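# Move blue-labeled bottles from tray into empty crate slots

## Task

Move each bottle with a blue label from the tray into a free slot of the crate, standing upright. Every other bottle must still be upright in its original place, on the tray or in the crate. Neither the crate nor the tray may be left tilted or shifted. Nothing may depend on the robot to stay put at the end, and anything the robot is touching at the end must not settle by more than about a fingernail's width once released. Nothing may be knocked or placed off the table.

## Robot and tools

Robot: one six-joint arm on a base (the base may sit slightly tilted relative to the table) with a two-finger parallel gripper. A flat block on the wrist sticks out roughly 9 cm from the last joint's axis toward the gripper's -y side and rotates with the hand, so keep it clear of bottles and crate walls. Brief outside tugs on a held part or shoves of loose objects can happen.

Frame: the scene frame has its origin on the table surface under the arm base, +z up, +y to the left when facing along +x. Distances in metres. end_effector_position is the point midway between the finger pads; fingertips extend 17.5 mm past it along the gripper's +z (the pointing direction); fingers open and close along gripper x. Orientation is end_effector_quat_wxyz. The printed hand position can be off from reality, more so at long reach.

execute_actions: argument actions is a list holding zero or one item. An empty list [] sends nothing and returns the state plus camera pictures. An action item is {"rows": [...], "steps": n} with n from 12 to 15 (15 if omitted); each control step lasts 1/30 s, each row is used for one step, and the final row repeats if rows are fewer than steps. A wait item is {"steps": n} with n up to 300, no rows; it returns once n steps have passed since the previous result, counting your reply time. Optional pictures: true adds images to any result. A refused call moves nothing.

Each row is a flat list of 9 numbers for the single arm: J1 waist, J2 shoulder, J3 elbow, J4 forearm roll, J5 wrist pitch, J6 wrist roll, then gripper position, force_limit, speed. The first six are absolute target joint angles in radians (same convention as the Joint positions line), not offsets. Stated ranges: waist -3.491..3.491, shoulder -3.140..3.140, elbow -1.187..4.328, forearm roll -3.316..3.316, wrist pitch -3.140..3.140, wrist roll -3.927..3.927. True ends may differ by up to 0.010 rad; a target more than 0.010 rad beyond a stated end, and farther out than the current angle, gets the call refused. Targets past a real end are clipped there and a "joint sent to its limit" line may appear, possibly about an earlier action.

The last three numbers are scaled to [-1, 1]. position: +1 fully open (50 mm gap), pads meet near -0.65, and -1 means close until blocked (use this to grip). force_limit: per-pad force about 20 N at -1, 102 N at 0, 185 N at +1 (actual can run ~17% above). speed: pad gap rate about 20 mm/s at -1, 85 at 0, 150 at +1. New force or speed values only apply when position changes by at least 0.01; to grip more gently, open first, then close again.

Motion limits: each joint target is rate limited (2.62 rad/s waist and shoulder, 3.14 elbow, 3.93 wrist joints) with about 0.5 s to accelerate, and joints are coordinated to arrive together. Targets are held within a fixed lead of the measured angle (0.805 rad waist/shoulder, 0.966 elbow, 1.21 wrist joints), and if a step would place the hand more than 70 mm from where it is measured, all targets are pulled back proportionally. So long moves take several calls. Between calls the arm keeps heading for the last row sent until it nearly stops or a step is HELD. Each action's result is produced 12 steps before its end; those steps run while you reply. Rotating only J6 swings the pad midpoint on a 25 mm circle.

Result lines: state with end_effector_position and quat; Joint positions and Joint velocities (rad, rad/s, column order); gripper object_status: 0 moving, 1 blocked while opening, 2 blocked while closing (a grip; confirm this after sending -1), 3 reached target or pads met (usually nothing held). A new position value resets status to 0 briefly. position_measured in counts: opening ≈ (250 - position_measured) × 0.202 mm. A lost grip makes fingers re-close automatically, except after gripping at force_limit -1, where status stays 2 even if the object slipped out. Gripping an immovable off-center object weakens over time. "joint command not followed" means the clearance check altered targets (mount blocks/posts count as the arm); HELD marks steps where your row was not fully applied. Flange force is the estimated outside force on the gripper including held weight; it is noisy, worse during acceleration, and may read "no reading".

Faults: contact torque at a joint's load limit (waist, shoulder, elbow 152 N m; wrist joints 38 N m, held weight included) or any outside force of 150 N stops the arm for 10 s, drops the rest of the call and lets the arm yield. Holding loads heats motors; a MOTOR HOT line warns, and reaching the limit applies the brakes (OVER-TEMPERATURE FAULT). Avoid stops.

zoom_image: camera is "cam_high" (672x504, fixed) or "cam_wrist" (504x504 fisheye on the hand); region [x0, y0, x1, y1] in pixels from the top-left, at most 504×504, taken from that camera's latest image. Calibration (K, distortion, T_world_to_cam) is given per camera and may be off by a few degrees and millimetres.

finished_scene: argument scene is the current scene's number; it ends and grades the scene irreversibly, so call it only once bottles stand free and stable. Replying without any tool call ends everything.

Avoid: dropping or tipping bottles, hitting or dragging the crate or tray, pressing down hard, pushing anything off the table, and leaving the gripper holding or leaning on anything when finishing.

Each tool is called after ">>>" as name(argument=value, ...), one argument or row to a line, values as JSON.

## Session

>>> execute_actions(
  actions=[],
)

Scene clock: 0.00 s of 6000.00 s.
end_effector_position=(+0.4657, +0.3938, +0.1335) position_measured=3 object_status=3 end_effector_quat_wxyz=(-0.005, +0.860, +0.510, +0.011)
Joint positions: [ 0.053 -0.369 -0.072 -0.925 -1.364 -0.585]
Joint velocities: [ 0.    -0.001 -0.     0.001 -0.    -0.001]
Flange force (N, the push that the arm receives, along the gripper's own x y z axes): no reading

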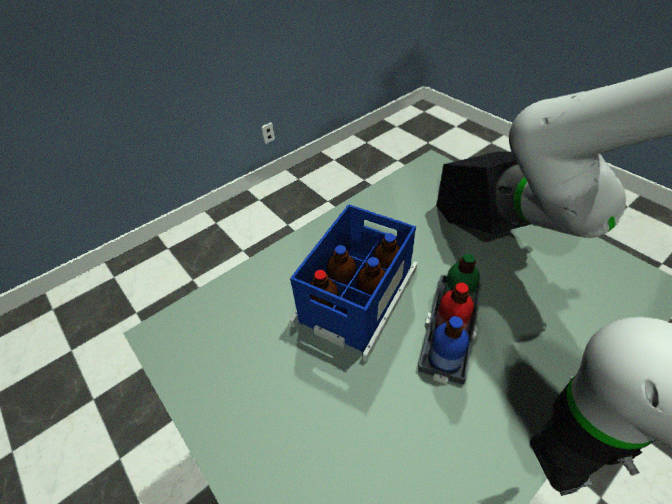

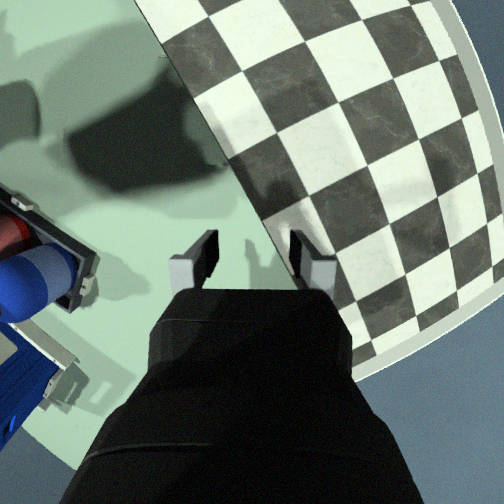

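>>> zoom_image(
  camera="cam_high",
  region=[270, 190, 510, 400],
)

>>> zoom_image(
  camera="cam_wrist",
  region=[0, 150, 200, 450],
)

Region (270, 190, 510, 400) of cam_high's 672x504 image, scaled by 2.100, with more detail than that image has; it fills the top 441 rows of this view, and the rest is white.

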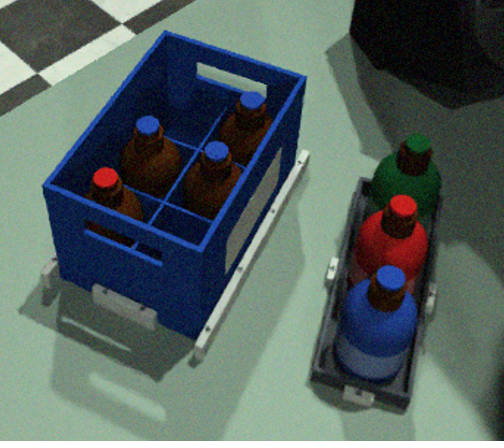

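Region (0, 150, 200, 450) of cam_wrist's 504x504 image, scaled by 1.680, with more detail than that image has.

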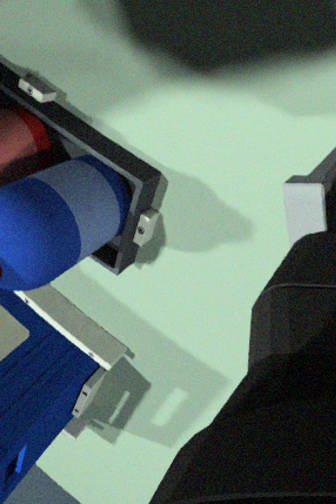

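>>> execute_actions(
  actions=[
    {"rows": [[0.053,-0.669,-0.072,-0.925,-1.364,-0.585,1,0,0]], "steps": 15},
  ],
)

>>> execute_actions(
  actions=[
    {"steps": 30},
  ],
)

Scene clock: 5.70 s of 6000.00 s.
end_effector_position=(+0.4647, +0.3975, +0.1367) position_measured=3 object_status=3 end_effector_quat_wxyz=(-0.005, +0.858, +0.514, +0.015)
Joint positions: [ 0.053 -0.38  -0.072 -0.925 -1.364 -0.585]
Joint velocities: [-0.    -0.328 -0.001 -0.    -0.     0.002]
Flange force (N, the push that the arm receives, along the gripper's own x y z axes): [0.0 23.3 13.7]
Steps of this call (steps 1 to 90: nothing new was sent; then 2.60 s passed at rest; steps 91 to 93: the first 3 steps of this action). Readings (joint positions | what the end effector reports):
91: [0.053 -0.369 -0.072 -0.925 -1.364 -0.585] | position_measured=3 object_status=3
92: [0.053 -0.372 -0.072 -0.925 -1.364 -0.585] | position_measured=3 object_status=3
93: the state above

Scene clock: 6.70 s of 6000.00 s.
end_effector_position=(+0.4175, +0.4898, +0.2210) position_measured=3 object_status=3 end_effector_quat_wxyz=(+0.013, +0.790, +0.604, +0.104)
Joint positions: [ 0.053 -0.669 -0.072 -0.925 -1.364 -0.585]
Joint velocities: [ 0.001  0.001 -0.001  0.     0.001  0.   ]
Flange force (N, the push that the arm receives, along the gripper's own x y z axes): no reading
Kept back: nothing.
Steps of this call (steps 1 to 12: the last 12 steps of your previous action; steps 13 to 30: the robot went on to your last target). Readings (joint positions | what the end effector reports):
1: [0.053 -0.394 -0.072 -0.925 -1.364 -0.585] | position_measured=3 object_status=3
2: [0.053 -0.414 -0.072 -0.925 -1.364 -0.585] | position_measured=3 object_status=3
4: [0.053 -0.471 -0.072 -0.925 -1.364 -0.585] | position_measured=3 object_status=3
8: [0.053 -0.594 -0.072 -0.925 -1.364 -0.585] | position_measured=3 object_status=3
30: the state above
The arm was judged still, so your last target was given up. Only a new action makes it travel on or press farther. Fingers that are still opening or closing keep moving.

>>> execute_actions(
  actions=[
    {"rows": [[-0.347,-0.669,-0.072,-0.925,-1.364,-0.585,1,0,0]], "steps": 15},
  ],
)

>>> execute_actions(
  actions=[
    {"steps": 25},
  ],
)

Scene clock: 7.87 s of 6000.00 s.
end_effector_position=(+0.4201, +0.4874, +0.2228) position_measured=3 object_status=3 end_effector_quat_wxyz=(+0.017, +0.792, +0.602, +0.106)
Joint positions: [ 0.042 -0.669 -0.072 -0.925 -1.364 -0.585]
Joint velocities: [-0.323  0.002 -0.001 -0.002  0.001  0.001]
Flange force (N, the push that the arm receives, along the gripper's own x y z axes): no reading
Steps of this call (steps 1 to 32: nothing new was sent; steps 33 to 35: the first 3 steps of this action). Readings (joint positions | what the end effector reports):
33: [0.053 -0.669 -0.072 -0.925 -1.364 -0.585] | position_measured=3 object_status=3
34: [0.050 -0.669 -0.072 -0.925 -1.364 -0.585] | position_measured=3 object_status=3
35: the state above

Scene clock: 8.70 s of 6000.00 s.
end_effector_position=(+0.4906, +0.4024, +0.3055) position_measured=3 object_status=3 end_effector_quat_wxyz=(+0.170, +0.820, +0.514, +0.184)
Joint positions: [-0.347 -0.669 -0.072 -0.925 -1.364 -0.585]
Joint velocities: [-0.001 -0.001 -0.001  0.001 -0.     0.001]
Flange force (N, the push that the arm receives, along the gripper's own x y z axes): no reading
Kept back: nothing.
Steps of this call (steps 1 to 12: the last 12 steps of your previous action; steps 13 to 25: the robot went on to your last target). Readings (joint positions | what the end effector reports):
1: [0.028 -0.669 -0.072 -0.925 -1.364 -0.585] | position_measured=3 object_status=3
2: [0.008 -0.669 -0.072 -0.925 -1.364 -0.585] | position_measured=3 object_status=3
4: [-0.049 -0.669 -0.072 -0.925 -1.364 -0.585] | position_measured=3 object_status=3
8: [-0.195 -0.669 -0.072 -0.925 -1.364 -0.585] | position_measured=3 object_status=3
25: the state above

>>> execute_actions(
  actions=[
    {"rows": [[-0.45,-0.53,-0.075,-0.94,-1.5,-0.41,1,0,0],[-0.755,-0.098,-0.083,-0.991,-1.893,0.113,1,0,0]], "steps": 15},
  ],
)

>>> execute_actions(
  actions=[
    {"steps": 40},
  ],
  pictures=true,
)

Scene clock: 13.53 s of 6000.00 s.
end_effector_position=(+0.4909, +0.3960, +0.3042) position_measured=3 object_status=3 end_effector_quat_wxyz=(+0.170, +0.822, +0.515, +0.177)
Joint positions: [-0.355 -0.658 -0.072 -0.926 -1.374 -0.571]
Joint velocities: [-0.238  0.328 -0.003 -0.039 -0.32   0.412]
Flange force (N, the push that the arm receives, along the gripper's own x y z axes): no reading
Steps of this call (steps 1 to 15: the robot went on to your last target; steps 16 to 90: nothing new was sent; then 1.73 s passed at rest; steps 91 to 93: the first 3 steps of this action). Readings (joint positions | what the end effector reports):
91: [-0.347 -0.669 -0.072 -0.925 -1.364 -0.585] | position_measured=3 object_status=3
92: [-0.349 -0.666 -0.072 -0.925 -1.366 -0.582] | position_measured=3 object_status=3
93: the state above

Scene clock: 14.87 s of 6000.00 s.
end_effector_position=(+0.4101, +0.1636, +0.3022) position_measured=3 object_status=3 end_effector_quat_wxyz=(+0.001, +0.854, +0.521, +0.000)
Joint positions: [-0.755 -0.098 -0.083 -0.991 -1.893  0.113]
Joint velocities: [ 0.002 -0.001  0.     0.001 -0.002 -0.   ]
Flange force (N, the push that the arm receives, along the gripper's own x y z axes): [1.0 1.6 -3.1]
Kept back: nothing.
Steps of this call (steps 1 to 12: the last 12 steps of your previous action; steps 13 to 40: the robot went on to your last target). Readings (joint positions | what the end effector reports):
1: [-0.365 -0.644 -0.072 -0.928 -1.388 -0.553] | position_measured=3 object_status=3
2: [-0.380 -0.624 -0.073 -0.930 -1.407 -0.529] | position_measured=3 object_status=3
4: [-0.419 -0.569 -0.074 -0.936 -1.457 -0.462] | position_measured=3 object_status=3
8: [-0.502 -0.452 -0.076 -0.950 -1.565 -0.320] | position_measured=3 object_status=3
40: the state above
camera_calibration (this result's frames):
cam_wrist: T_world_to_cam=[[0.434465, 0.900683, -0.0031021, -0.327752], [0.86282, -0.415207, 0.288348, -0.371933], [0.258423, -0.127954, -0.957521, 0.357078], [0, 0, 0, 1]] pos_world=[0.371031, 0.186461, 0.448139]

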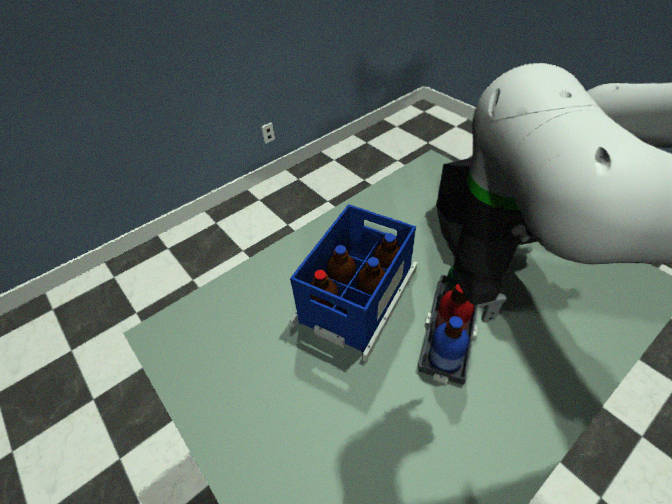

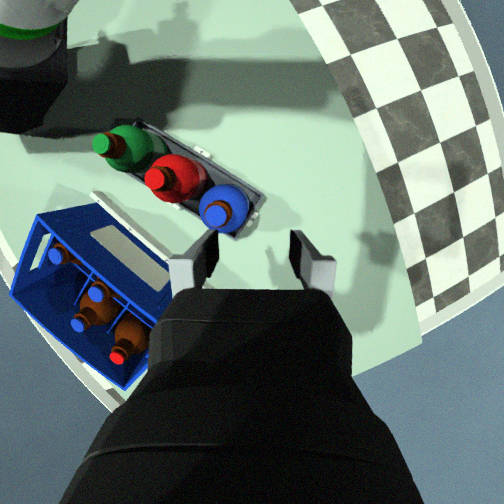

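>>> zoom_image(
  camera="cam_wrist",
  region=[80, 110, 340, 300],
)

>>> zoom_image(
  camera="cam_wrist",
  region=[0, 180, 220, 400],
)

Region (80, 110, 340, 300) of cam_wrist's 504x504 image, scaled by 1.938, with more detail than that image has; it fills the top 368 rows of this view, and the rest is white.

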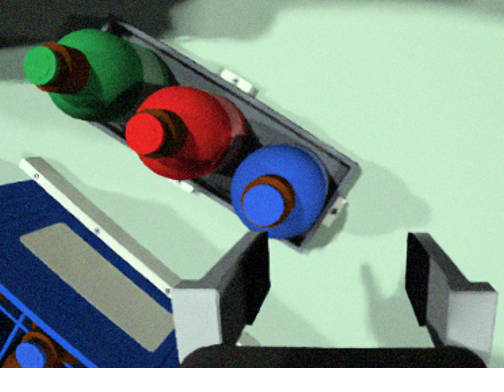

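Region (0, 180, 220, 400) of cam_wrist's 504x504 image, scaled by 2.291, with more detail than that image has.

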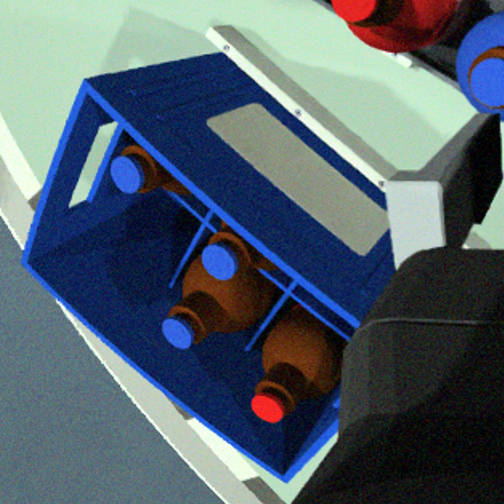

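>>> execute_actions(
  actions=[
    {"rows": [[-0.736,-0.084,-0.182,-0.968,-1.814,0.2,1,0,0]], "steps": 15},
  ],
)

>>> execute_actions(
  actions=[
    {"steps": 22},
  ],
  pictures=true,
)

Scene clock: 17.97 s of 6000.00 s.
end_effector_position=(+0.4080, +0.1594, +0.2985) position_measured=3 object_status=3 end_effector_quat_wxyz=(+0.001, +0.854, +0.521, +0.001)
Joint positions: [-0.753 -0.096 -0.096 -0.988 -1.883  0.125]
Joint velocities: [ 0.075  0.058 -0.395  0.087  0.319  0.343]
Flange force (N, the push that the arm receives, along the gripper's own x y z axes): [19.7 -10.5 -17.0]
Steps of this call (steps 1 to 15: the robot went on to your last target; steps 16 to 90: nothing new was sent; steps 91 to 93: the first 3 steps of this action). Readings (joint positions | what the end effector reports):
91: [-0.755 -0.098 -0.083 -0.991 -1.893 0.113] | position_measured=3 object_status=3
92: [-0.755 -0.098 -0.086 -0.990 -1.891 0.116] | position_measured=3 object_status=3
93: the state above

Scene clock: 18.70 s of 6000.00 s.
end_effector_position=(+0.3920, +0.1330, +0.2721) position_measured=3 object_status=3 end_effector_quat_wxyz=(+0.001, +0.854, +0.521, +0.001)
Joint positions: [-0.736 -0.084 -0.182 -0.968 -1.814  0.2  ]
Joint velocities: [ 0.001 -0.002 -0.     0.001  0.     0.002]
Flange force (N, the push that the arm receives, along the gripper's own x y z axes): [1.5 -0.4 -1.0]
Kept back: nothing.
Steps of this call (steps 1 to 12: the last 12 steps of your previous action; steps 13 to 22: the robot went on to your last target). Readings (joint positions | what the end effector reports):
1: [-0.750 -0.094 -0.113 -0.984 -1.869 0.140] | position_measured=3 object_status=3
2: [-0.745 -0.090 -0.136 -0.979 -1.851 0.160] | position_measured=3 object_status=3
4: [-0.738 -0.085 -0.172 -0.970 -1.822 0.191] | position_measured=3 object_status=3
8: [-0.736 -0.084 -0.182 -0.968 -1.814 0.200] | position_measured=3 object_status=3
22: the state above
camera_calibration (this result's frames):
cam_wrist: T_world_to_cam=[[0.434039, 0.90089, -0.00282817, -0.292346], [0.862913, -0.414836, 0.288606, -0.360546], [0.258829, -0.127707, -0.957444, 0.328865], [0, 0, 0, 1]] pos_world=[0.352889, 0.155803, 0.418099]

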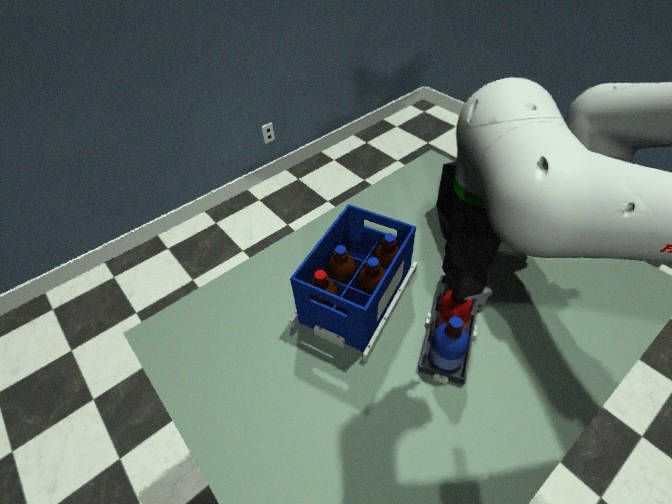

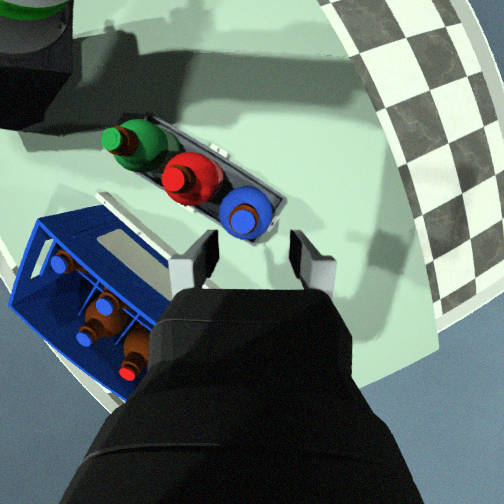

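>>> execute_actions(
  actions=[
    {"rows": [[-0.673,-0.088,-0.248,-0.973,-1.727,0.216,1,0,0]], "steps": 15},
  ],
)

>>> execute_actions(
  actions=[
    {"steps": 22},
  ],
  pictures=true,
)

Scene clock: 20.93 s of 6000.00 s.
end_effector_position=(+0.3918, +0.1313, +0.2660) position_measured=3 object_status=3 end_effector_quat_wxyz=(+0.001, +0.854, +0.521, +0.001)
Joint positions: [-0.725 -0.085 -0.194 -0.968 -1.798  0.203]
Joint velocities: [ 0.322 -0.022 -0.342 -0.025  0.448  0.084]
Flange force (N, the push that the arm receives, along the gripper's own x y z axes): [8.8 -4.2 -19.1]
Steps of this call (steps 1 to 15: the robot went on to your last target; steps 16 to 64: nothing new was sent; steps 65 to 67: the first 3 steps of this action). Readings (joint positions | what the end effector reports):
65: [-0.736 -0.084 -0.182 -0.968 -1.814 0.200] | position_measured=3 object_status=3
66: [-0.733 -0.084 -0.185 -0.968 -1.810 0.201] | position_measured=3 object_status=3
67: the state above

Scene clock: 21.67 s of 6000.00 s.
end_effector_position=(+0.3896, +0.1243, +0.2369) position_measured=3 object_status=3 end_effector_quat_wxyz=(+0.001, +0.854, +0.521, +0.001)
Joint positions: [-0.673 -0.088 -0.248 -0.973 -1.727  0.216]
Joint velocities: [ 0.     0.    -0.001 -0.    -0.001 -0.   ]
Flange force (N, the push that the arm receives, along the gripper's own x y z axes): [2.8 0.9 -1.9]
Kept back: nothing.
Steps of this call (steps 1 to 12: the last 12 steps of your previous action; steps 13 to 22: the robot went on to your last target). Readings (joint positions | what the end effector reports):
1: [-0.711 -0.086 -0.208 -0.970 -1.779 0.206] | position_measured=3 object_status=3
2: [-0.694 -0.087 -0.226 -0.971 -1.756 0.211] | position_measured=3 object_status=3
4: [-0.675 -0.088 -0.246 -0.973 -1.730 0.215] | position_measured=3 object_status=3
8: [-0.673 -0.088 -0.248 -0.973 -1.727 0.216] | position_measured=3 object_status=3
22: the state above
camera_calibration (this result's frames):
cam_wrist: T_world_to_cam=[[0.43416, 0.900831, -0.00283408, -0.283598], [0.86274, -0.414893, 0.289039, -0.35191], [0.259199, -0.127934, -0.957313, 0.294524], [0, 0, 0, 1]] pos_world=[0.350394, 0.147149, 0.382864]

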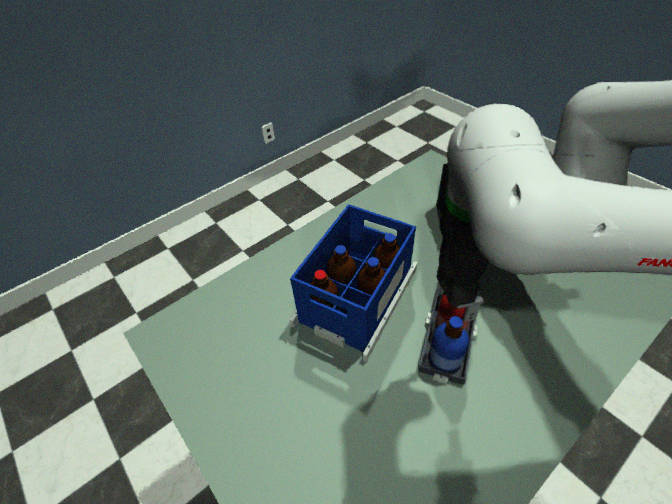

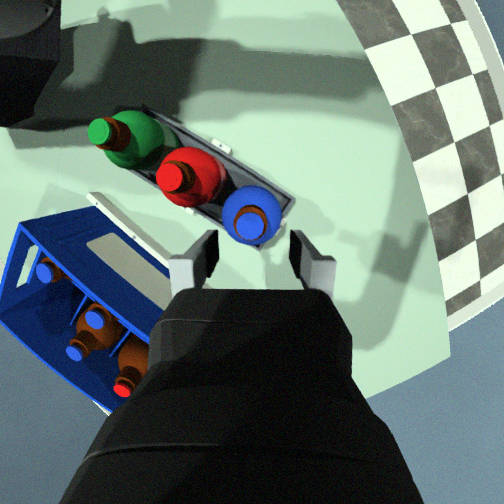

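>>> zoom_image(
  camera="cam_wrist",
  region=[170, 160, 340, 300],
)

>>> zoom_image(
  camera="cam_high",
  region=[400, 250, 520, 400],
)

Region (170, 160, 340, 300) of cam_wrist's 504x504 image, scaled by 2.965, with more detail than that image has; it fills the top 415 rows of this view, and the rest is white.

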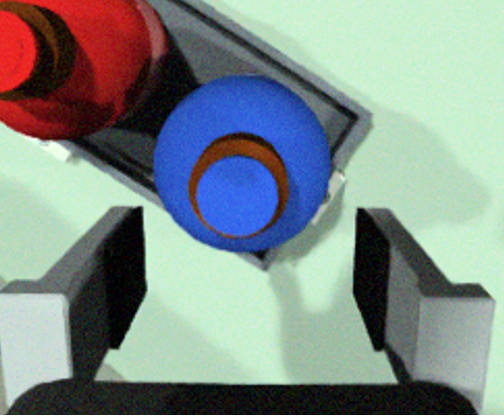

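Region (400, 250, 520, 400) of cam_high's 672x504 image, scaled by 3.360, with more detail than that image has; it fills the left 403 columns of this view, and the rest is white.

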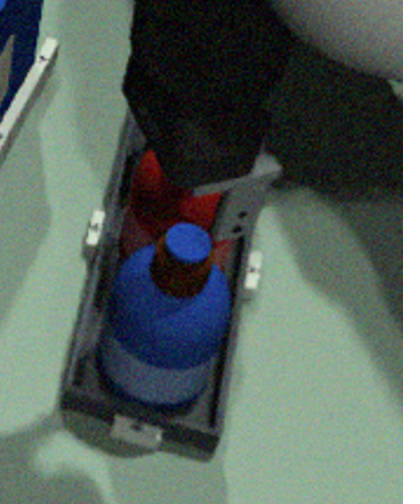

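>>> execute_actions(
  actions=[
    {"rows": [[-0.529,-0.0906,-0.341,-1.0045,-1.56,0.216,1,0,0]], "steps": 15},
  ],
)

>>> execute_actions(
  actions=[
    {"steps": 24},
  ],
  pictures=true,
)

Scene clock: 24.60 s of 6000.00 s.
end_effector_position=(+0.3902, +0.1238, +0.2316) position_measured=3 object_status=3 end_effector_quat_wxyz=(+0.001, +0.854, +0.521, +0.001)
Joint positions: [-0.662 -0.088 -0.255 -0.975 -1.714  0.216]
Joint velocities: [ 0.324 -0.006 -0.211 -0.073  0.375 -0.   ]
Flange force (N, the push that the arm receives, along the gripper's own x y z axes): [2.8 -3.7 -20.6]
Steps of this call (steps 1 to 15: the robot went on to your last target; steps 16 to 85: nothing new was sent; steps 86 to 88: the first 3 steps of this action). Readings (joint positions | what the end effector reports):
86: [-0.673 -0.088 -0.248 -0.973 -1.727 0.216] | position_measured=3 object_status=3
87: [-0.670 -0.088 -0.250 -0.973 -1.724 0.216] | position_measured=3 object_status=3
88: the state above

Scene clock: 25.40 s of 6000.00 s.
end_effector_position=(+0.3918, +0.1204, +0.1691) position_measured=3 object_status=3 end_effector_quat_wxyz=(+0.000, +0.853, +0.522, +0.002)
Joint positions: [-0.529 -0.091 -0.341 -1.004 -1.56   0.216]
Joint velocities: [ 0.     0.     0.    -0.     0.     0.001]
Flange force (N, the push that the arm receives, along the gripper's own x y z axes): [1.7 -0.3 -2.5]
Kept back: nothing.
Steps of this call (steps 1 to 12: the last 12 steps of your previous action; steps 13 to 24: the robot went on to your last target). Readings (joint positions | what the end effector reports):
1: [-0.648 -0.088 -0.264 -0.978 -1.698 0.216] | position_measured=3 object_status=3
2: [-0.628 -0.089 -0.277 -0.983 -1.675 0.216] | position_measured=3 object_status=3
4: [-0.577 -0.090 -0.310 -0.994 -1.616 0.216] | position_measured=3 object_status=3
8: [-0.530 -0.091 -0.341 -1.004 -1.561 0.216] | position_measured=3 object_status=3
24: the state above
camera_calibration (this result's frames):
cam_wrist: T_world_to_cam=[[0.43209, 0.90183, -0.000887147, -0.280932], [0.863433, -0.413408, 0.289097, -0.33632], [0.26035, -0.125682, -0.957299, 0.227793], [0, 0, 0, 1]] pos_world=[0.352471, 0.142945, 0.315046]

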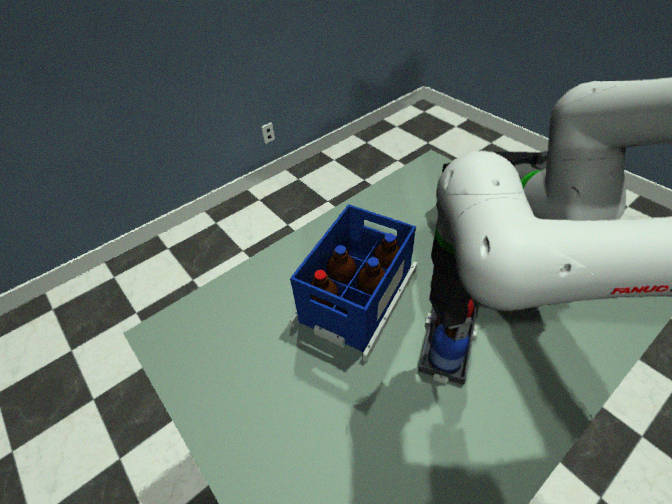

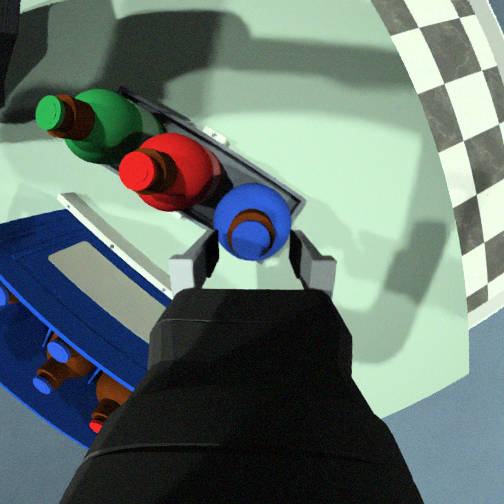

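>>> zoom_image(
  camera="cam_wrist",
  region=[180, 170, 330, 300],
)

Region (180, 170, 330, 300) of cam_wrist's 504x504 image, scaled by 3.360, with more detail than that image has; it fills the top 437 rows of this view, and the rest is white.

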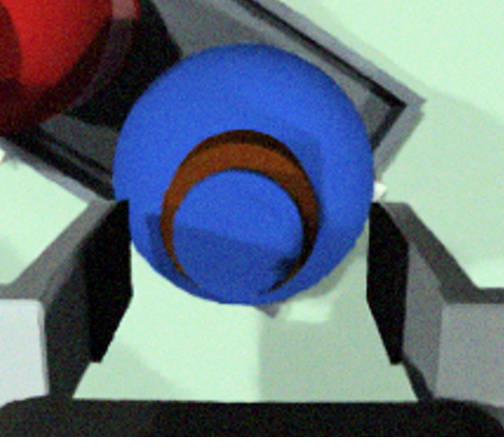

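>>> execute_actions(
  actions=[
    {"rows": [[-0.478,-0.093,-0.373,-1.015,-1.502,0.216,1,0,0]], "steps": 15},
  ],
)

>>> execute_actions(
  actions=[
    {"steps": 20},
  ],
  pictures=true,
)

>>> zoom_image(
  camera="cam_wrist",
  region=[180, 170, 330, 300],
)

>>> zoom_image(
  camera="cam_high",
  region=[400, 280, 520, 400],
)

Scene clock: 26.47 s of 6000.00 s.
end_effector_position=(+0.3915, +0.1202, +0.1641) position_measured=3 object_status=3 end_effector_quat_wxyz=(+0.000, +0.853, +0.522, +0.001)
Joint positions: [-0.518 -0.091 -0.348 -1.007 -1.547  0.216]
Joint velocities: [ 0.324 -0.016 -0.204 -0.066  0.368 -0.001]
Flange force (N, the push that the arm receives, along the gripper's own x y z axes): [2.7 3.2 -21.0]
Steps of this call (steps 1 to 15: the robot went on to your last target; steps 16 to 29: nothing new was sent; steps 30 to 32: the first 3 steps of this action). Readings (joint positions | what the end effector reports):
30: [-0.529 -0.091 -0.341 -1.005 -1.560 0.216] | position_measured=3 object_status=3
31: [-0.526 -0.091 -0.343 -1.005 -1.557 0.216] | position_measured=3 object_status=3
32: the state above

Scene clock: 27.13 s of 6000.00 s.
end_effector_position=(+0.3896, +0.1200, +0.1463) position_measured=3 object_status=3 end_effector_quat_wxyz=(+0.001, +0.853, +0.522, +0.000)
Joint positions: [-0.478 -0.093 -0.373 -1.015 -1.502  0.216]
Joint velocities: [ 0.001 -0.001 -0.     0.001  0.    -0.002]
Flange force (N, the push that the arm receives, along the gripper's own x y z axes): [0.7 0.1 -1.8]
Kept back: nothing.
Steps of this call (steps 1 to 12: the last 12 steps of your previous action; steps 13 to 20: the robot went on to your last target). Readings (joint positions | what the end effector reports):
1: [-0.504 -0.092 -0.357 -1.010 -1.532 0.216] | position_measured=3 object_status=3
2: [-0.490 -0.092 -0.365 -1.013 -1.516 0.216] | position_measured=3 object_status=3
4: [-0.478 -0.093 -0.373 -1.015 -1.503 0.216] | position_measured=3 object_status=3
8: [-0.478 -0.093 -0.373 -1.015 -1.502 0.216] | position_measured=3 object_status=3
20: the state above
camera_calibration (this result's frames):
cam_wrist: T_world_to_cam=[[0.430978, 0.902354, -0.00376072, -0.278808], [0.864325, -0.41161, 0.288998, -0.32853], [0.259231, -0.127803, -0.957322, 0.207158], [0, 0, 0, 1]] pos_world=[0.350415, 0.142833, 0.292213]

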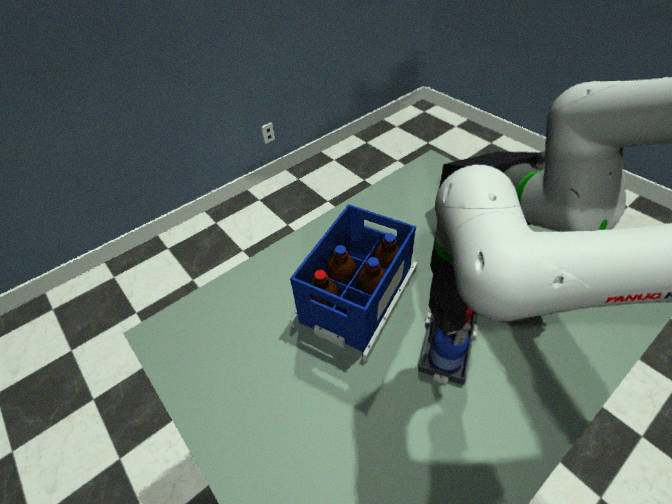

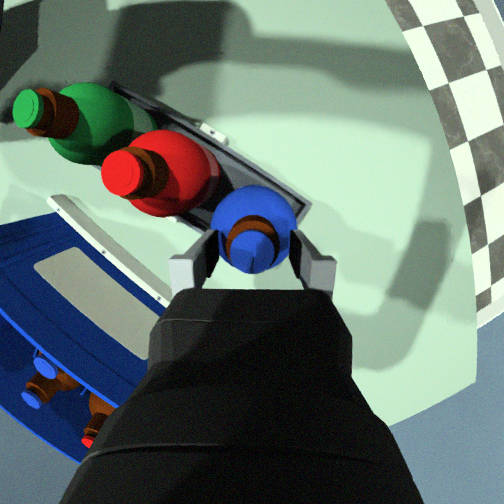

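Region (180, 170, 330, 300) of cam_wrist's 504x504 image, scaled by 3.360, with more detail than that image has; it fills the top 437 rows of this view, and the rest is white.

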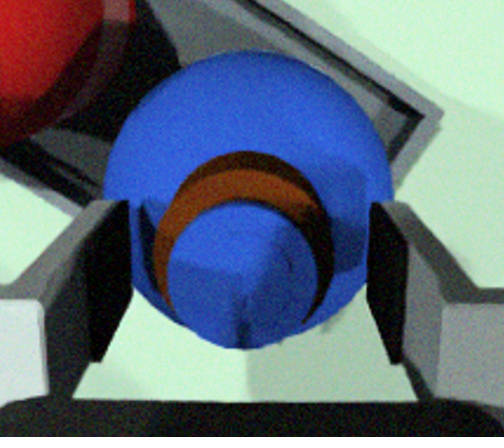

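Region (400, 280, 520, 400) of cam_high's 672x504 image, scaled by 4.200, with more detail than that image has.

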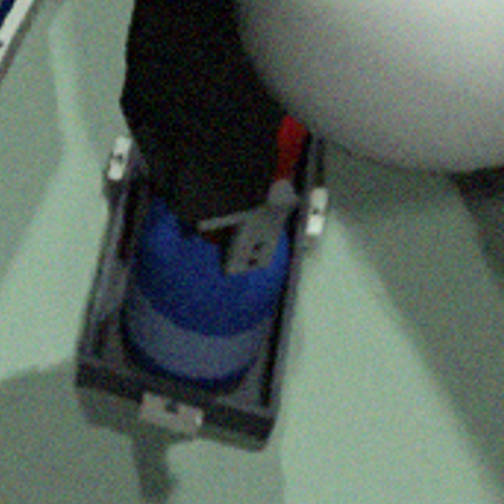

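>>> execute_actions(
  actions=[
    {"rows": [[-0.453,-0.0935,-0.389,-1.020,-1.473,0.216,1,0,0]], "steps": 15},
  ],
)

>>> execute_actions(
  actions=[
    {"rows": [[-0.453,-0.0935,-0.389,-1.020,-1.473,0.216,-1,-0.5,0.3]], "steps": 15},
  ],
)

>>> execute_actions(
  actions=[
    {"steps": 15},
  ],
  pictures=true,
)

Scene clock: 28.10 s of 6000.00 s.
end_effector_position=(+0.3889, +0.1196, +0.1414) position_measured=3 object_status=3 end_effector_quat_wxyz=(+0.001, +0.853, +0.522, -0.000)
Joint positions: [-0.467 -0.093 -0.38  -1.017 -1.489  0.216]
Joint velocities: [ 0.295 -0.005 -0.193 -0.065  0.342 -0.001]
Flange force (N, the push that the arm receives, along the gripper's own x y z axes): [4.5 -1.7 -15.2]
Steps of this call (steps 1 to 15: the robot went on to your last target; steps 16 to 26: nothing new was sent; steps 27 to 29: the first 3 steps of this action). Readings (joint positions | what the end effector reports):
27: [-0.478 -0.093 -0.373 -1.015 -1.502 0.216] | position_measured=3 object_status=3
28: [-0.475 -0.093 -0.375 -1.015 -1.498 0.216] | position_measured=3 object_status=3
29: the state above

Scene clock: 28.60 s of 6000.00 s.
end_effector_position=(+0.3879, +0.1195, +0.1351) position_measured=24 object_status=0 end_effector_quat_wxyz=(+0.002, +0.853, +0.522, -0.001)
Joint positions: [-0.453 -0.094 -0.389 -1.02  -1.473  0.216]
Joint velocities: [-0.    -0.     0.001  0.     0.001  0.002]
Flange force (N, the push that the arm receives, along the gripper's own x y z axes): [8.5 -0.9 -32.1]
Steps of this call (steps 1 to 12: the last 12 steps of your previous action; steps 13 to 15: the first 3 steps of this action). Readings (joint positions | what the end effector reports):
13: [-0.453 -0.094 -0.389 -1.020 -1.473 0.216] | position_measured=10 object_status=0
14: [-0.453 -0.094 -0.389 -1.020 -1.473 0.216] | position_measured=24 object_status=0
15: the state above

Scene clock: 29.10 s of 6000.00 s.
end_effector_position=(+0.3879, +0.1195, +0.1351) position_measured=24 object_status=2 end_effector_quat_wxyz=(+0.002, +0.853, +0.522, -0.001)
Joint positions: [-0.453 -0.094 -0.389 -1.02  -1.473  0.216]
Joint velocities: [-0.     0.     0.    -0.     0.001 -0.001]
Flange force (N, the push that the arm receives, along the gripper's own x y z axes): [8.6 -0.6 -32.6]
Kept back: nothing.
Steps of this call (steps 1 to 12: the last 12 steps of your previous action; steps 13 to 15: the robot went on to your last target). Readings (joint positions | what the end effector reports):
1: [-0.453 -0.094 -0.389 -1.020 -1.473 0.216] | position_measured=24 object_status=0
2: [-0.453 -0.094 -0.389 -1.020 -1.473 0.216] | position_measured=24 object_status=0
4: [-0.453 -0.094 -0.389 -1.020 -1.473 0.216] | position_measured=24 object_status=0
8: [-0.453 -0.094 -0.389 -1.020 -1.473 0.216] | position_measured=24 object_status=2
15: the state above
The arm was judged still, so your last target was given up. Only a new action makes it travel on or press farther. Fingers that are still opening or closing keep moving.
camera_calibration (this result's frames):
cam_wrist: T_world_to_cam=[[0.431335, 0.902173, -0.00591537, -0.27746], [0.864437, -0.411399, 0.288963, -0.324072], [0.258261, -0.129753, -0.957322, 0.197466], [0, 0, 0, 1]] pos_world=[0.348821, 0.142616, 0.281043]

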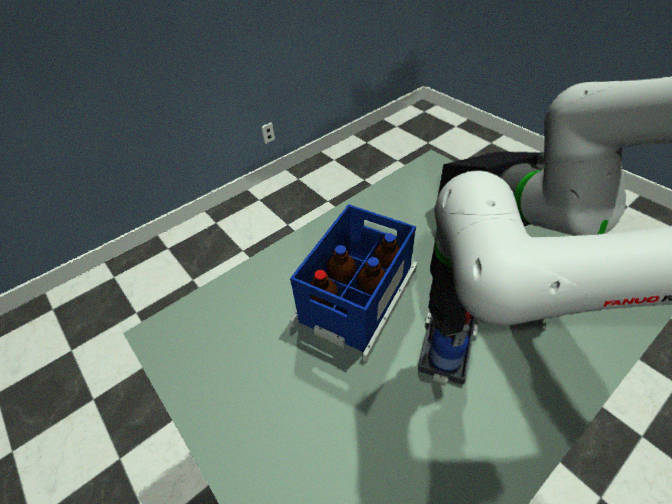

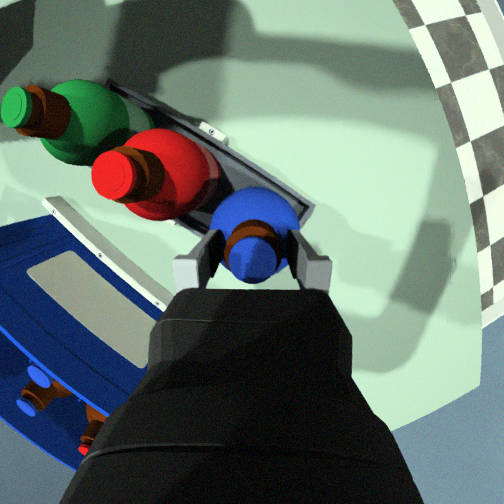

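>>> execute_actions(
  actions=[
    {"rows": [[-0.453,-0.0935,-0.389,-1.020,-1.473,1.0,1,-0.5,0.3],[-0.453,-0.0935,-0.389,-1.020,-1.473,0.216,1,-0.5,0.3]], "steps": 1},
  ],
)

action 0: "steps" must be a whole number from 12 to 15: an action cannot be shorter than the steps kept back of it. Nothing ran.

>>> execute_actions(
  actions=[
    {"rows": [[-0.453,-0.0935,-0.389,-1.020,-1.473,0.216,1,-0.5,0.3],[-0.453,-0.0935,-0.389,-1.020,-1.473,0.216,1,-0.5,0.3],[-0.453,-0.0935,-0.389,-1.020,-1.473,0.216,1,-0.5,0.3],[-0.453,-0.0935,-0.389,-1.020,-1.473,0.216,1,-0.5,0.3],[-0.478,-0.093,-0.373,-1.015,-1.502,0.216,1,-0.5,0.3]], "steps": 15},
  ],
)

>>> execute_actions(
  actions=[
    {"rows": [[-0.478,-0.093,-0.373,-1.015,-1.502,0.216,-1,-0.5,0]], "steps": 15},
  ],
)

>>> execute_actions(
  actions=[
    {"steps": 20},
  ],
  pictures=true,
)

Scene clock: 30.37 s of 6000.00 s.
end_effector_position=(+0.3878, +0.1194, +0.1350) position_measured=3 object_status=0 end_effector_quat_wxyz=(+0.002, +0.853, +0.522, -0.001)
Joint positions: [-0.453 -0.093 -0.389 -1.02  -1.473  0.216]
Joint velocities: [ 0.001 -0.001 -0.    -0.001  0.001 -0.   ]
Flange force (N, the push that the arm receives, along the gripper's own x y z axes): [4.2 1.5 -18.0]
Steps of this call (steps 1 to 35: nothing new was sent; steps 36 to 38: the first 3 steps of this action). Readings (joint positions | what the end effector reports):
36: [-0.453 -0.093 -0.389 -1.020 -1.473 0.216] | position_measured=17 object_status=0
37: [-0.453 -0.093 -0.389 -1.020 -1.473 0.216] | position_measured=5 object_status=0
38: the state above

Scene clock: 30.87 s of 6000.00 s.
end_effector_position=(+0.3896, +0.1200, +0.1462) position_measured=37 object_status=0 end_effector_quat_wxyz=(+0.001, +0.853, +0.522, +0.000)
Joint positions: [-0.478 -0.093 -0.373 -1.015 -1.502  0.216]
Joint velocities: [-0.001 -0.001  0.     0.001 -0.001  0.001]
Flange force (N, the push that the arm receives, along the gripper's own x y z axes): [2.3 0.1 -2.1]
Steps of this call (steps 1 to 12: the last 12 steps of your previous action; steps 13 to 15: the first 3 steps of this action). Readings (joint positions | what the end effector reports):
13: [-0.478 -0.093 -0.373 -1.015 -1.502 0.216] | position_measured=8 object_status=0
14: [-0.478 -0.093 -0.373 -1.015 -1.502 0.216] | position_measured=22 object_status=0
15: the state above

Scene clock: 31.53 s of 6000.00 s.
end_effector_position=(+0.3896, +0.1200, +0.1463) position_measured=87 object_status=2 end_effector_quat_wxyz=(+0.001, +0.853, +0.522, +0.000)
Joint positions: [-0.478 -0.093 -0.373 -1.015 -1.502  0.216]
Joint velocities: [ 0.001  0.    -0.     0.     0.    -0.001]
Flange force (N, the push that the arm receives, along the gripper's own x y z axes): [2.5 -1.5 -0.9]
Kept back: nothing.
Steps of this call (steps 1 to 12: the last 12 steps of your previous action; steps 13 to 15: the robot went on to your last target; steps 16 to 20: nothing new was sent). Readings (joint positions | what the end effector reports):
1: [-0.478 -0.093 -0.373 -1.015 -1.502 0.216] | position_measured=51 object_status=0
2: [-0.478 -0.093 -0.373 -1.015 -1.502 0.216] | position_measured=65 object_status=0
4: [-0.478 -0.093 -0.373 -1.015 -1.502 0.216] | position_measured=87 object_status=0
8: [-0.478 -0.093 -0.373 -1.015 -1.502 0.216] | position_measured=87 object_status=0
20: the state above
The arm was judged still, so your last target was given up. Only a new action makes it travel on or press farther. Fingers that are still opening or closing keep moving.
camera_calibration (this result's frames):
cam_wrist: T_world_to_cam=[[0.430999, 0.902344, -0.00382448, -0.278776], [0.864337, -0.41162, 0.288948, -0.328518], [0.259157, -0.127842, -0.957337, 0.207196], [0, 0, 0, 1]] pos_world=[0.350406, 0.142815, 0.292215]

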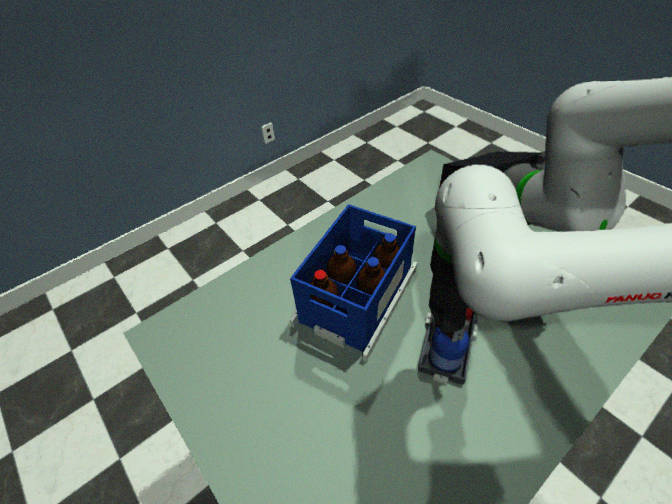

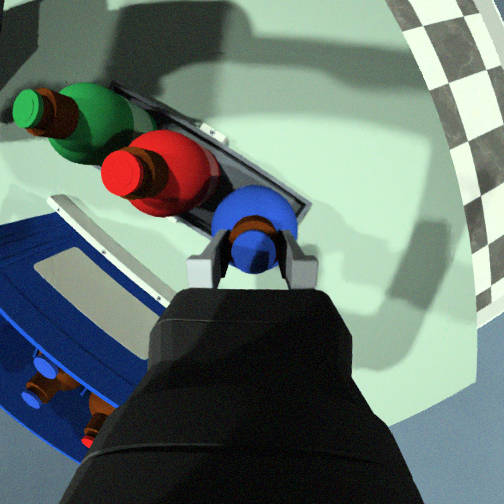

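>>> execute_actions(
  actions=[
    {"rows": [[-0.673,-0.088,-0.248,-0.973,-1.727,0.216,-1,-0.5,0]], "steps": 15},
  ],
)

>>> execute_actions(
  actions=[
    {"rows": [[-0.673,-0.088,-0.248,-0.973,-1.727,0.216,-1,-0.5,0],[-0.74,-0.084,-0.17,-0.966,-1.82,0.22,-1,-0.5,0],[-0.74,-0.084,-0.17,-0.966,-1.82,0.22,-1,-0.5,0],[-0.74,-0.084,-0.17,-0.966,-1.82,0.22,-1,-0.5,0],[-0.946,0.038,0.042,-0.944,-2.0435,0.241,-1,-0.5,0]], "steps": 15},
  ],
)

>>> execute_actions(
  actions=[
    {"steps": 30},
  ],
  pictures=true,
)

Scene clock: 33.00 s of 6000.00 s.
end_effector_position=(+0.3903, +0.1204, +0.1512) position_measured=87 object_status=2 end_effector_quat_wxyz=(+0.001, +0.853, +0.522, +0.001)
Joint positions: [-0.489 -0.093 -0.366 -1.013 -1.515  0.216]
Joint velocities: [-0.325  0.01   0.209  0.075 -0.373  0.001]
Flange force (N, the push that the arm receives, along the gripper's own x y z axes): [6.5 -5.7 26.5]
Steps of this call (steps 1 to 41: nothing new was sent; steps 42 to 44: the first 3 steps of this action). Readings (joint positions | what the end effector reports):
42: [-0.478 -0.093 -0.373 -1.015 -1.502 0.216] | position_measured=87 object_status=2
43: [-0.481 -0.093 -0.371 -1.015 -1.505 0.216] | position_measured=87 object_status=2
44: the state above

Scene clock: 33.50 s of 6000.00 s.
end_effector_position=(+0.3898, +0.1247, +0.2385) position_measured=87 object_status=2 end_effector_quat_wxyz=(+0.001, +0.853, +0.521, +0.001)
Joint positions: [-0.676 -0.088 -0.245 -0.973 -1.731  0.216]
Joint velocities: [-0.155  0.014  0.179  0.015 -0.218  0.011]
Flange force (N, the push that the arm receives, along the gripper's own x y z axes): [-5.6 2.4 23.4]
Steps of this call (steps 1 to 12: the last 12 steps of your previous action; steps 13 to 15: the first 3 steps of this action). Readings (joint positions | what the end effector reports):
13: [-0.673 -0.088 -0.248 -0.973 -1.727 0.216] | position_measured=87 object_status=2
14: [-0.673 -0.088 -0.248 -0.973 -1.727 0.216] | position_measured=87 object_status=2
15: the state above

Scene clock: 34.50 s of 6000.00 s.
end_effector_position=(+0.3891, +0.1195, +0.3823) position_measured=87 object_status=2 end_effector_quat_wxyz=(+0.001, +0.853, +0.521, +0.001)
Joint positions: [-0.946  0.038  0.042 -0.944 -2.044  0.241]
Joint velocities: [ 0.    -0.001  0.001 -0.001  0.    -0.001]
Flange force (N, the push that the arm receives, along the gripper's own x y z axes): [1.9 0.6 3.5]
Kept back: nothing.
Steps of this call (steps 1 to 12: the last 12 steps of your previous action; steps 13 to 30: the robot went on to your last target). Readings (joint positions | what the end effector reports):
1: [-0.684 -0.087 -0.235 -0.972 -1.743 0.217] | position_measured=87 object_status=2
2: [-0.698 -0.086 -0.219 -0.970 -1.762 0.218] | position_measured=87 object_status=2
4: [-0.744 -0.080 -0.167 -0.966 -1.821 0.221] | position_measured=87 object_status=2
8: [-0.859 -0.021 -0.048 -0.953 -1.948 0.232] | position_measured=87 object_status=2
30: the state above
The arm was judged still, so your last target was given up. Only a new action makes it travel on or press farther. Fingers that are still opening or closing keep moving.
camera_calibration (this result's frames):
cam_wrist: T_world_to_cam=[[0.433544, 0.901128, -0.00279583, -0.278454], [0.862986, -0.414297, 0.289159, -0.395767], [0.259411, -0.127776, -0.957277, 0.433089], [0, 0, 0, 1]] pos_world=[0.349916, 0.142297, 0.528247]

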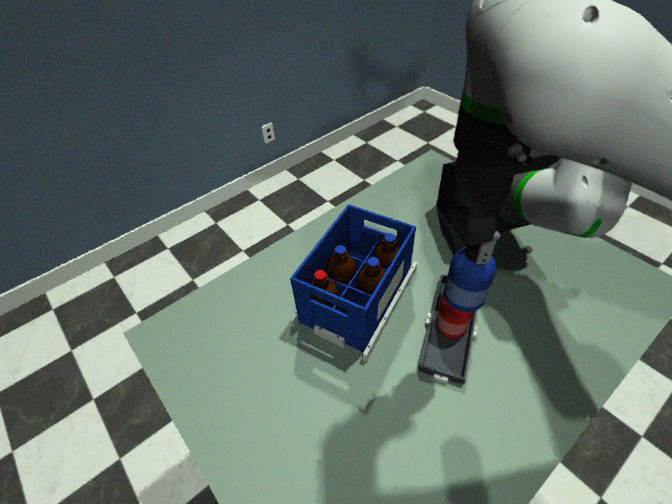

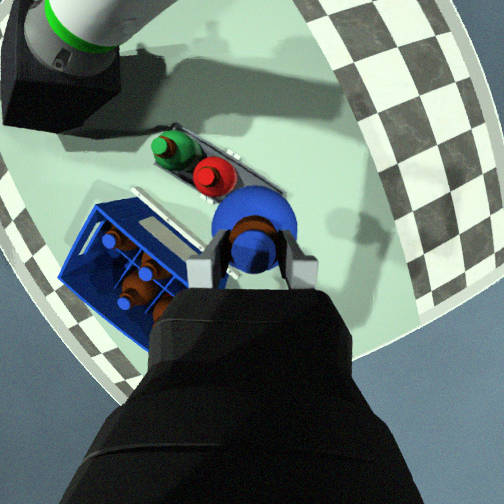

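>>> zoom_image(
  camera="cam_wrist",
  region=[40, 170, 240, 370],
)

Region (40, 170, 240, 370) of cam_wrist's 504x504 image, scaled by 2.520, with more detail than that image has.

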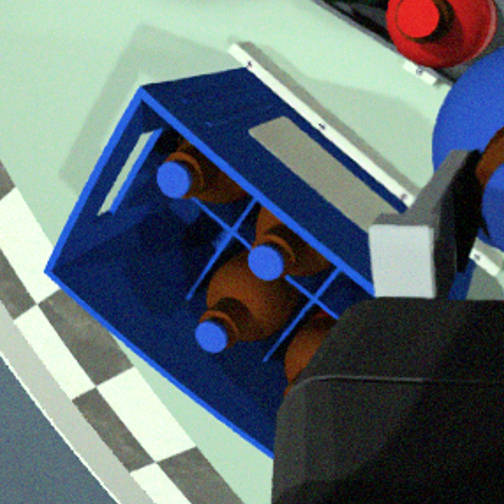

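>>> execute_actions(
  actions=[
    {"rows": [[-0.887,0.524,0.381,-0.912,-1.908,0.33,-1,-0.5,0]], "steps": 15},
  ],
)

>>> execute_actions(
  actions=[
    {"steps": 45},
  ],
  pictures=true,
)

Scene clock: 38.77 s of 6000.00 s.
end_effector_position=(+0.3919, +0.1159, +0.3832) position_measured=87 object_status=2 end_effector_quat_wxyz=(+0.001, +0.854, +0.521, +0.001)
Joint positions: [-0.945  0.049  0.05  -0.944 -2.041  0.243]
Joint velocities: [0.036 0.326 0.226 0.025 0.091 0.059]
Flange force (N, the push that the arm receives, along the gripper's own x y z axes): [17.7 -25.4 12.0]
Steps of this call (steps 1 to 90: nothing new was sent; then 1.17 s passed at rest; steps 91 to 93: the first 3 steps of this action). Readings (joint positions | what the end effector reports):
91: [-0.946 0.038 0.042 -0.944 -2.044 0.241] | position_measured=87 object_status=2
92: [-0.946 0.041 0.044 -0.944 -2.043 0.242] | position_measured=87 object_status=2
93: the state above

Scene clock: 40.27 s of 6000.00 s.
end_effector_position=(+0.4896, -0.0656, +0.3776) position_measured=87 object_status=2 end_effector_quat_wxyz=(+0.001, +0.854, +0.521, +0.001)
Joint positions: [-0.887  0.524  0.381 -0.912 -1.908  0.33 ]
Joint velocities: [ 0.     0.002  0.001 -0.    -0.001  0.   ]
Flange force (N, the push that the arm receives, along the gripper's own x y z axes): [1.6 1.0 1.9]
Kept back: nothing.
Steps of this call (steps 1 to 12: the last 12 steps of your previous action; steps 13 to 45: the robot went on to your last target). Readings (joint positions | what the end effector reports):
1: [-0.944 0.063 0.060 -0.943 -2.037 0.246] | position_measured=87 object_status=2
2: [-0.941 0.083 0.073 -0.941 -2.031 0.249] | position_measured=87 object_status=2
4: [-0.934 0.140 0.113 -0.937 -2.015 0.260] | position_measured=87 object_status=2
8: [-0.918 0.270 0.203 -0.929 -1.979 0.283] | position_measured=87 object_status=2
45: the state above
The arm was judged still, so your last target was given up. Only a new action makes it travel on or press farther. Fingers that are still opening or closing keep moving.
camera_calibration (this result's frames):
cam_wrist: T_world_to_cam=[[0.434264, 0.900779, -0.00353161, -0.155334], [0.862756, -0.4148, 0.289125, -0.557695], [0.258973, -0.128603, -0.957285, 0.379095], [0, 0, 0, 1]] pos_world=[0.450436, -0.0426573, 0.523597]

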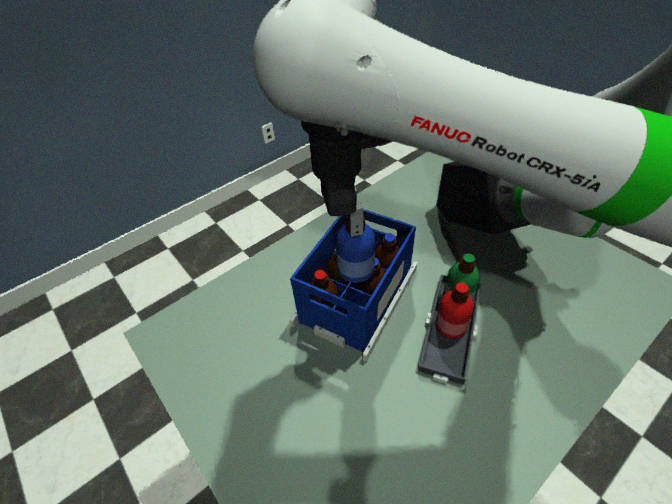

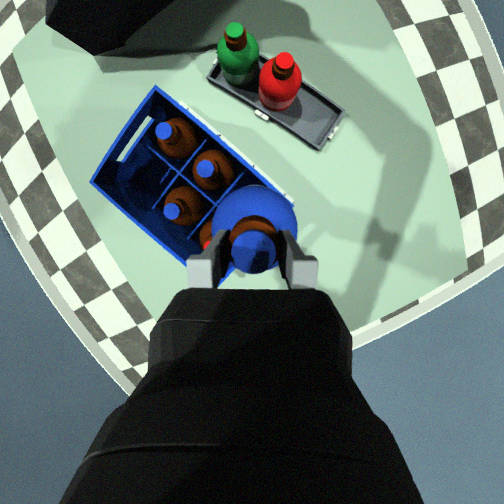

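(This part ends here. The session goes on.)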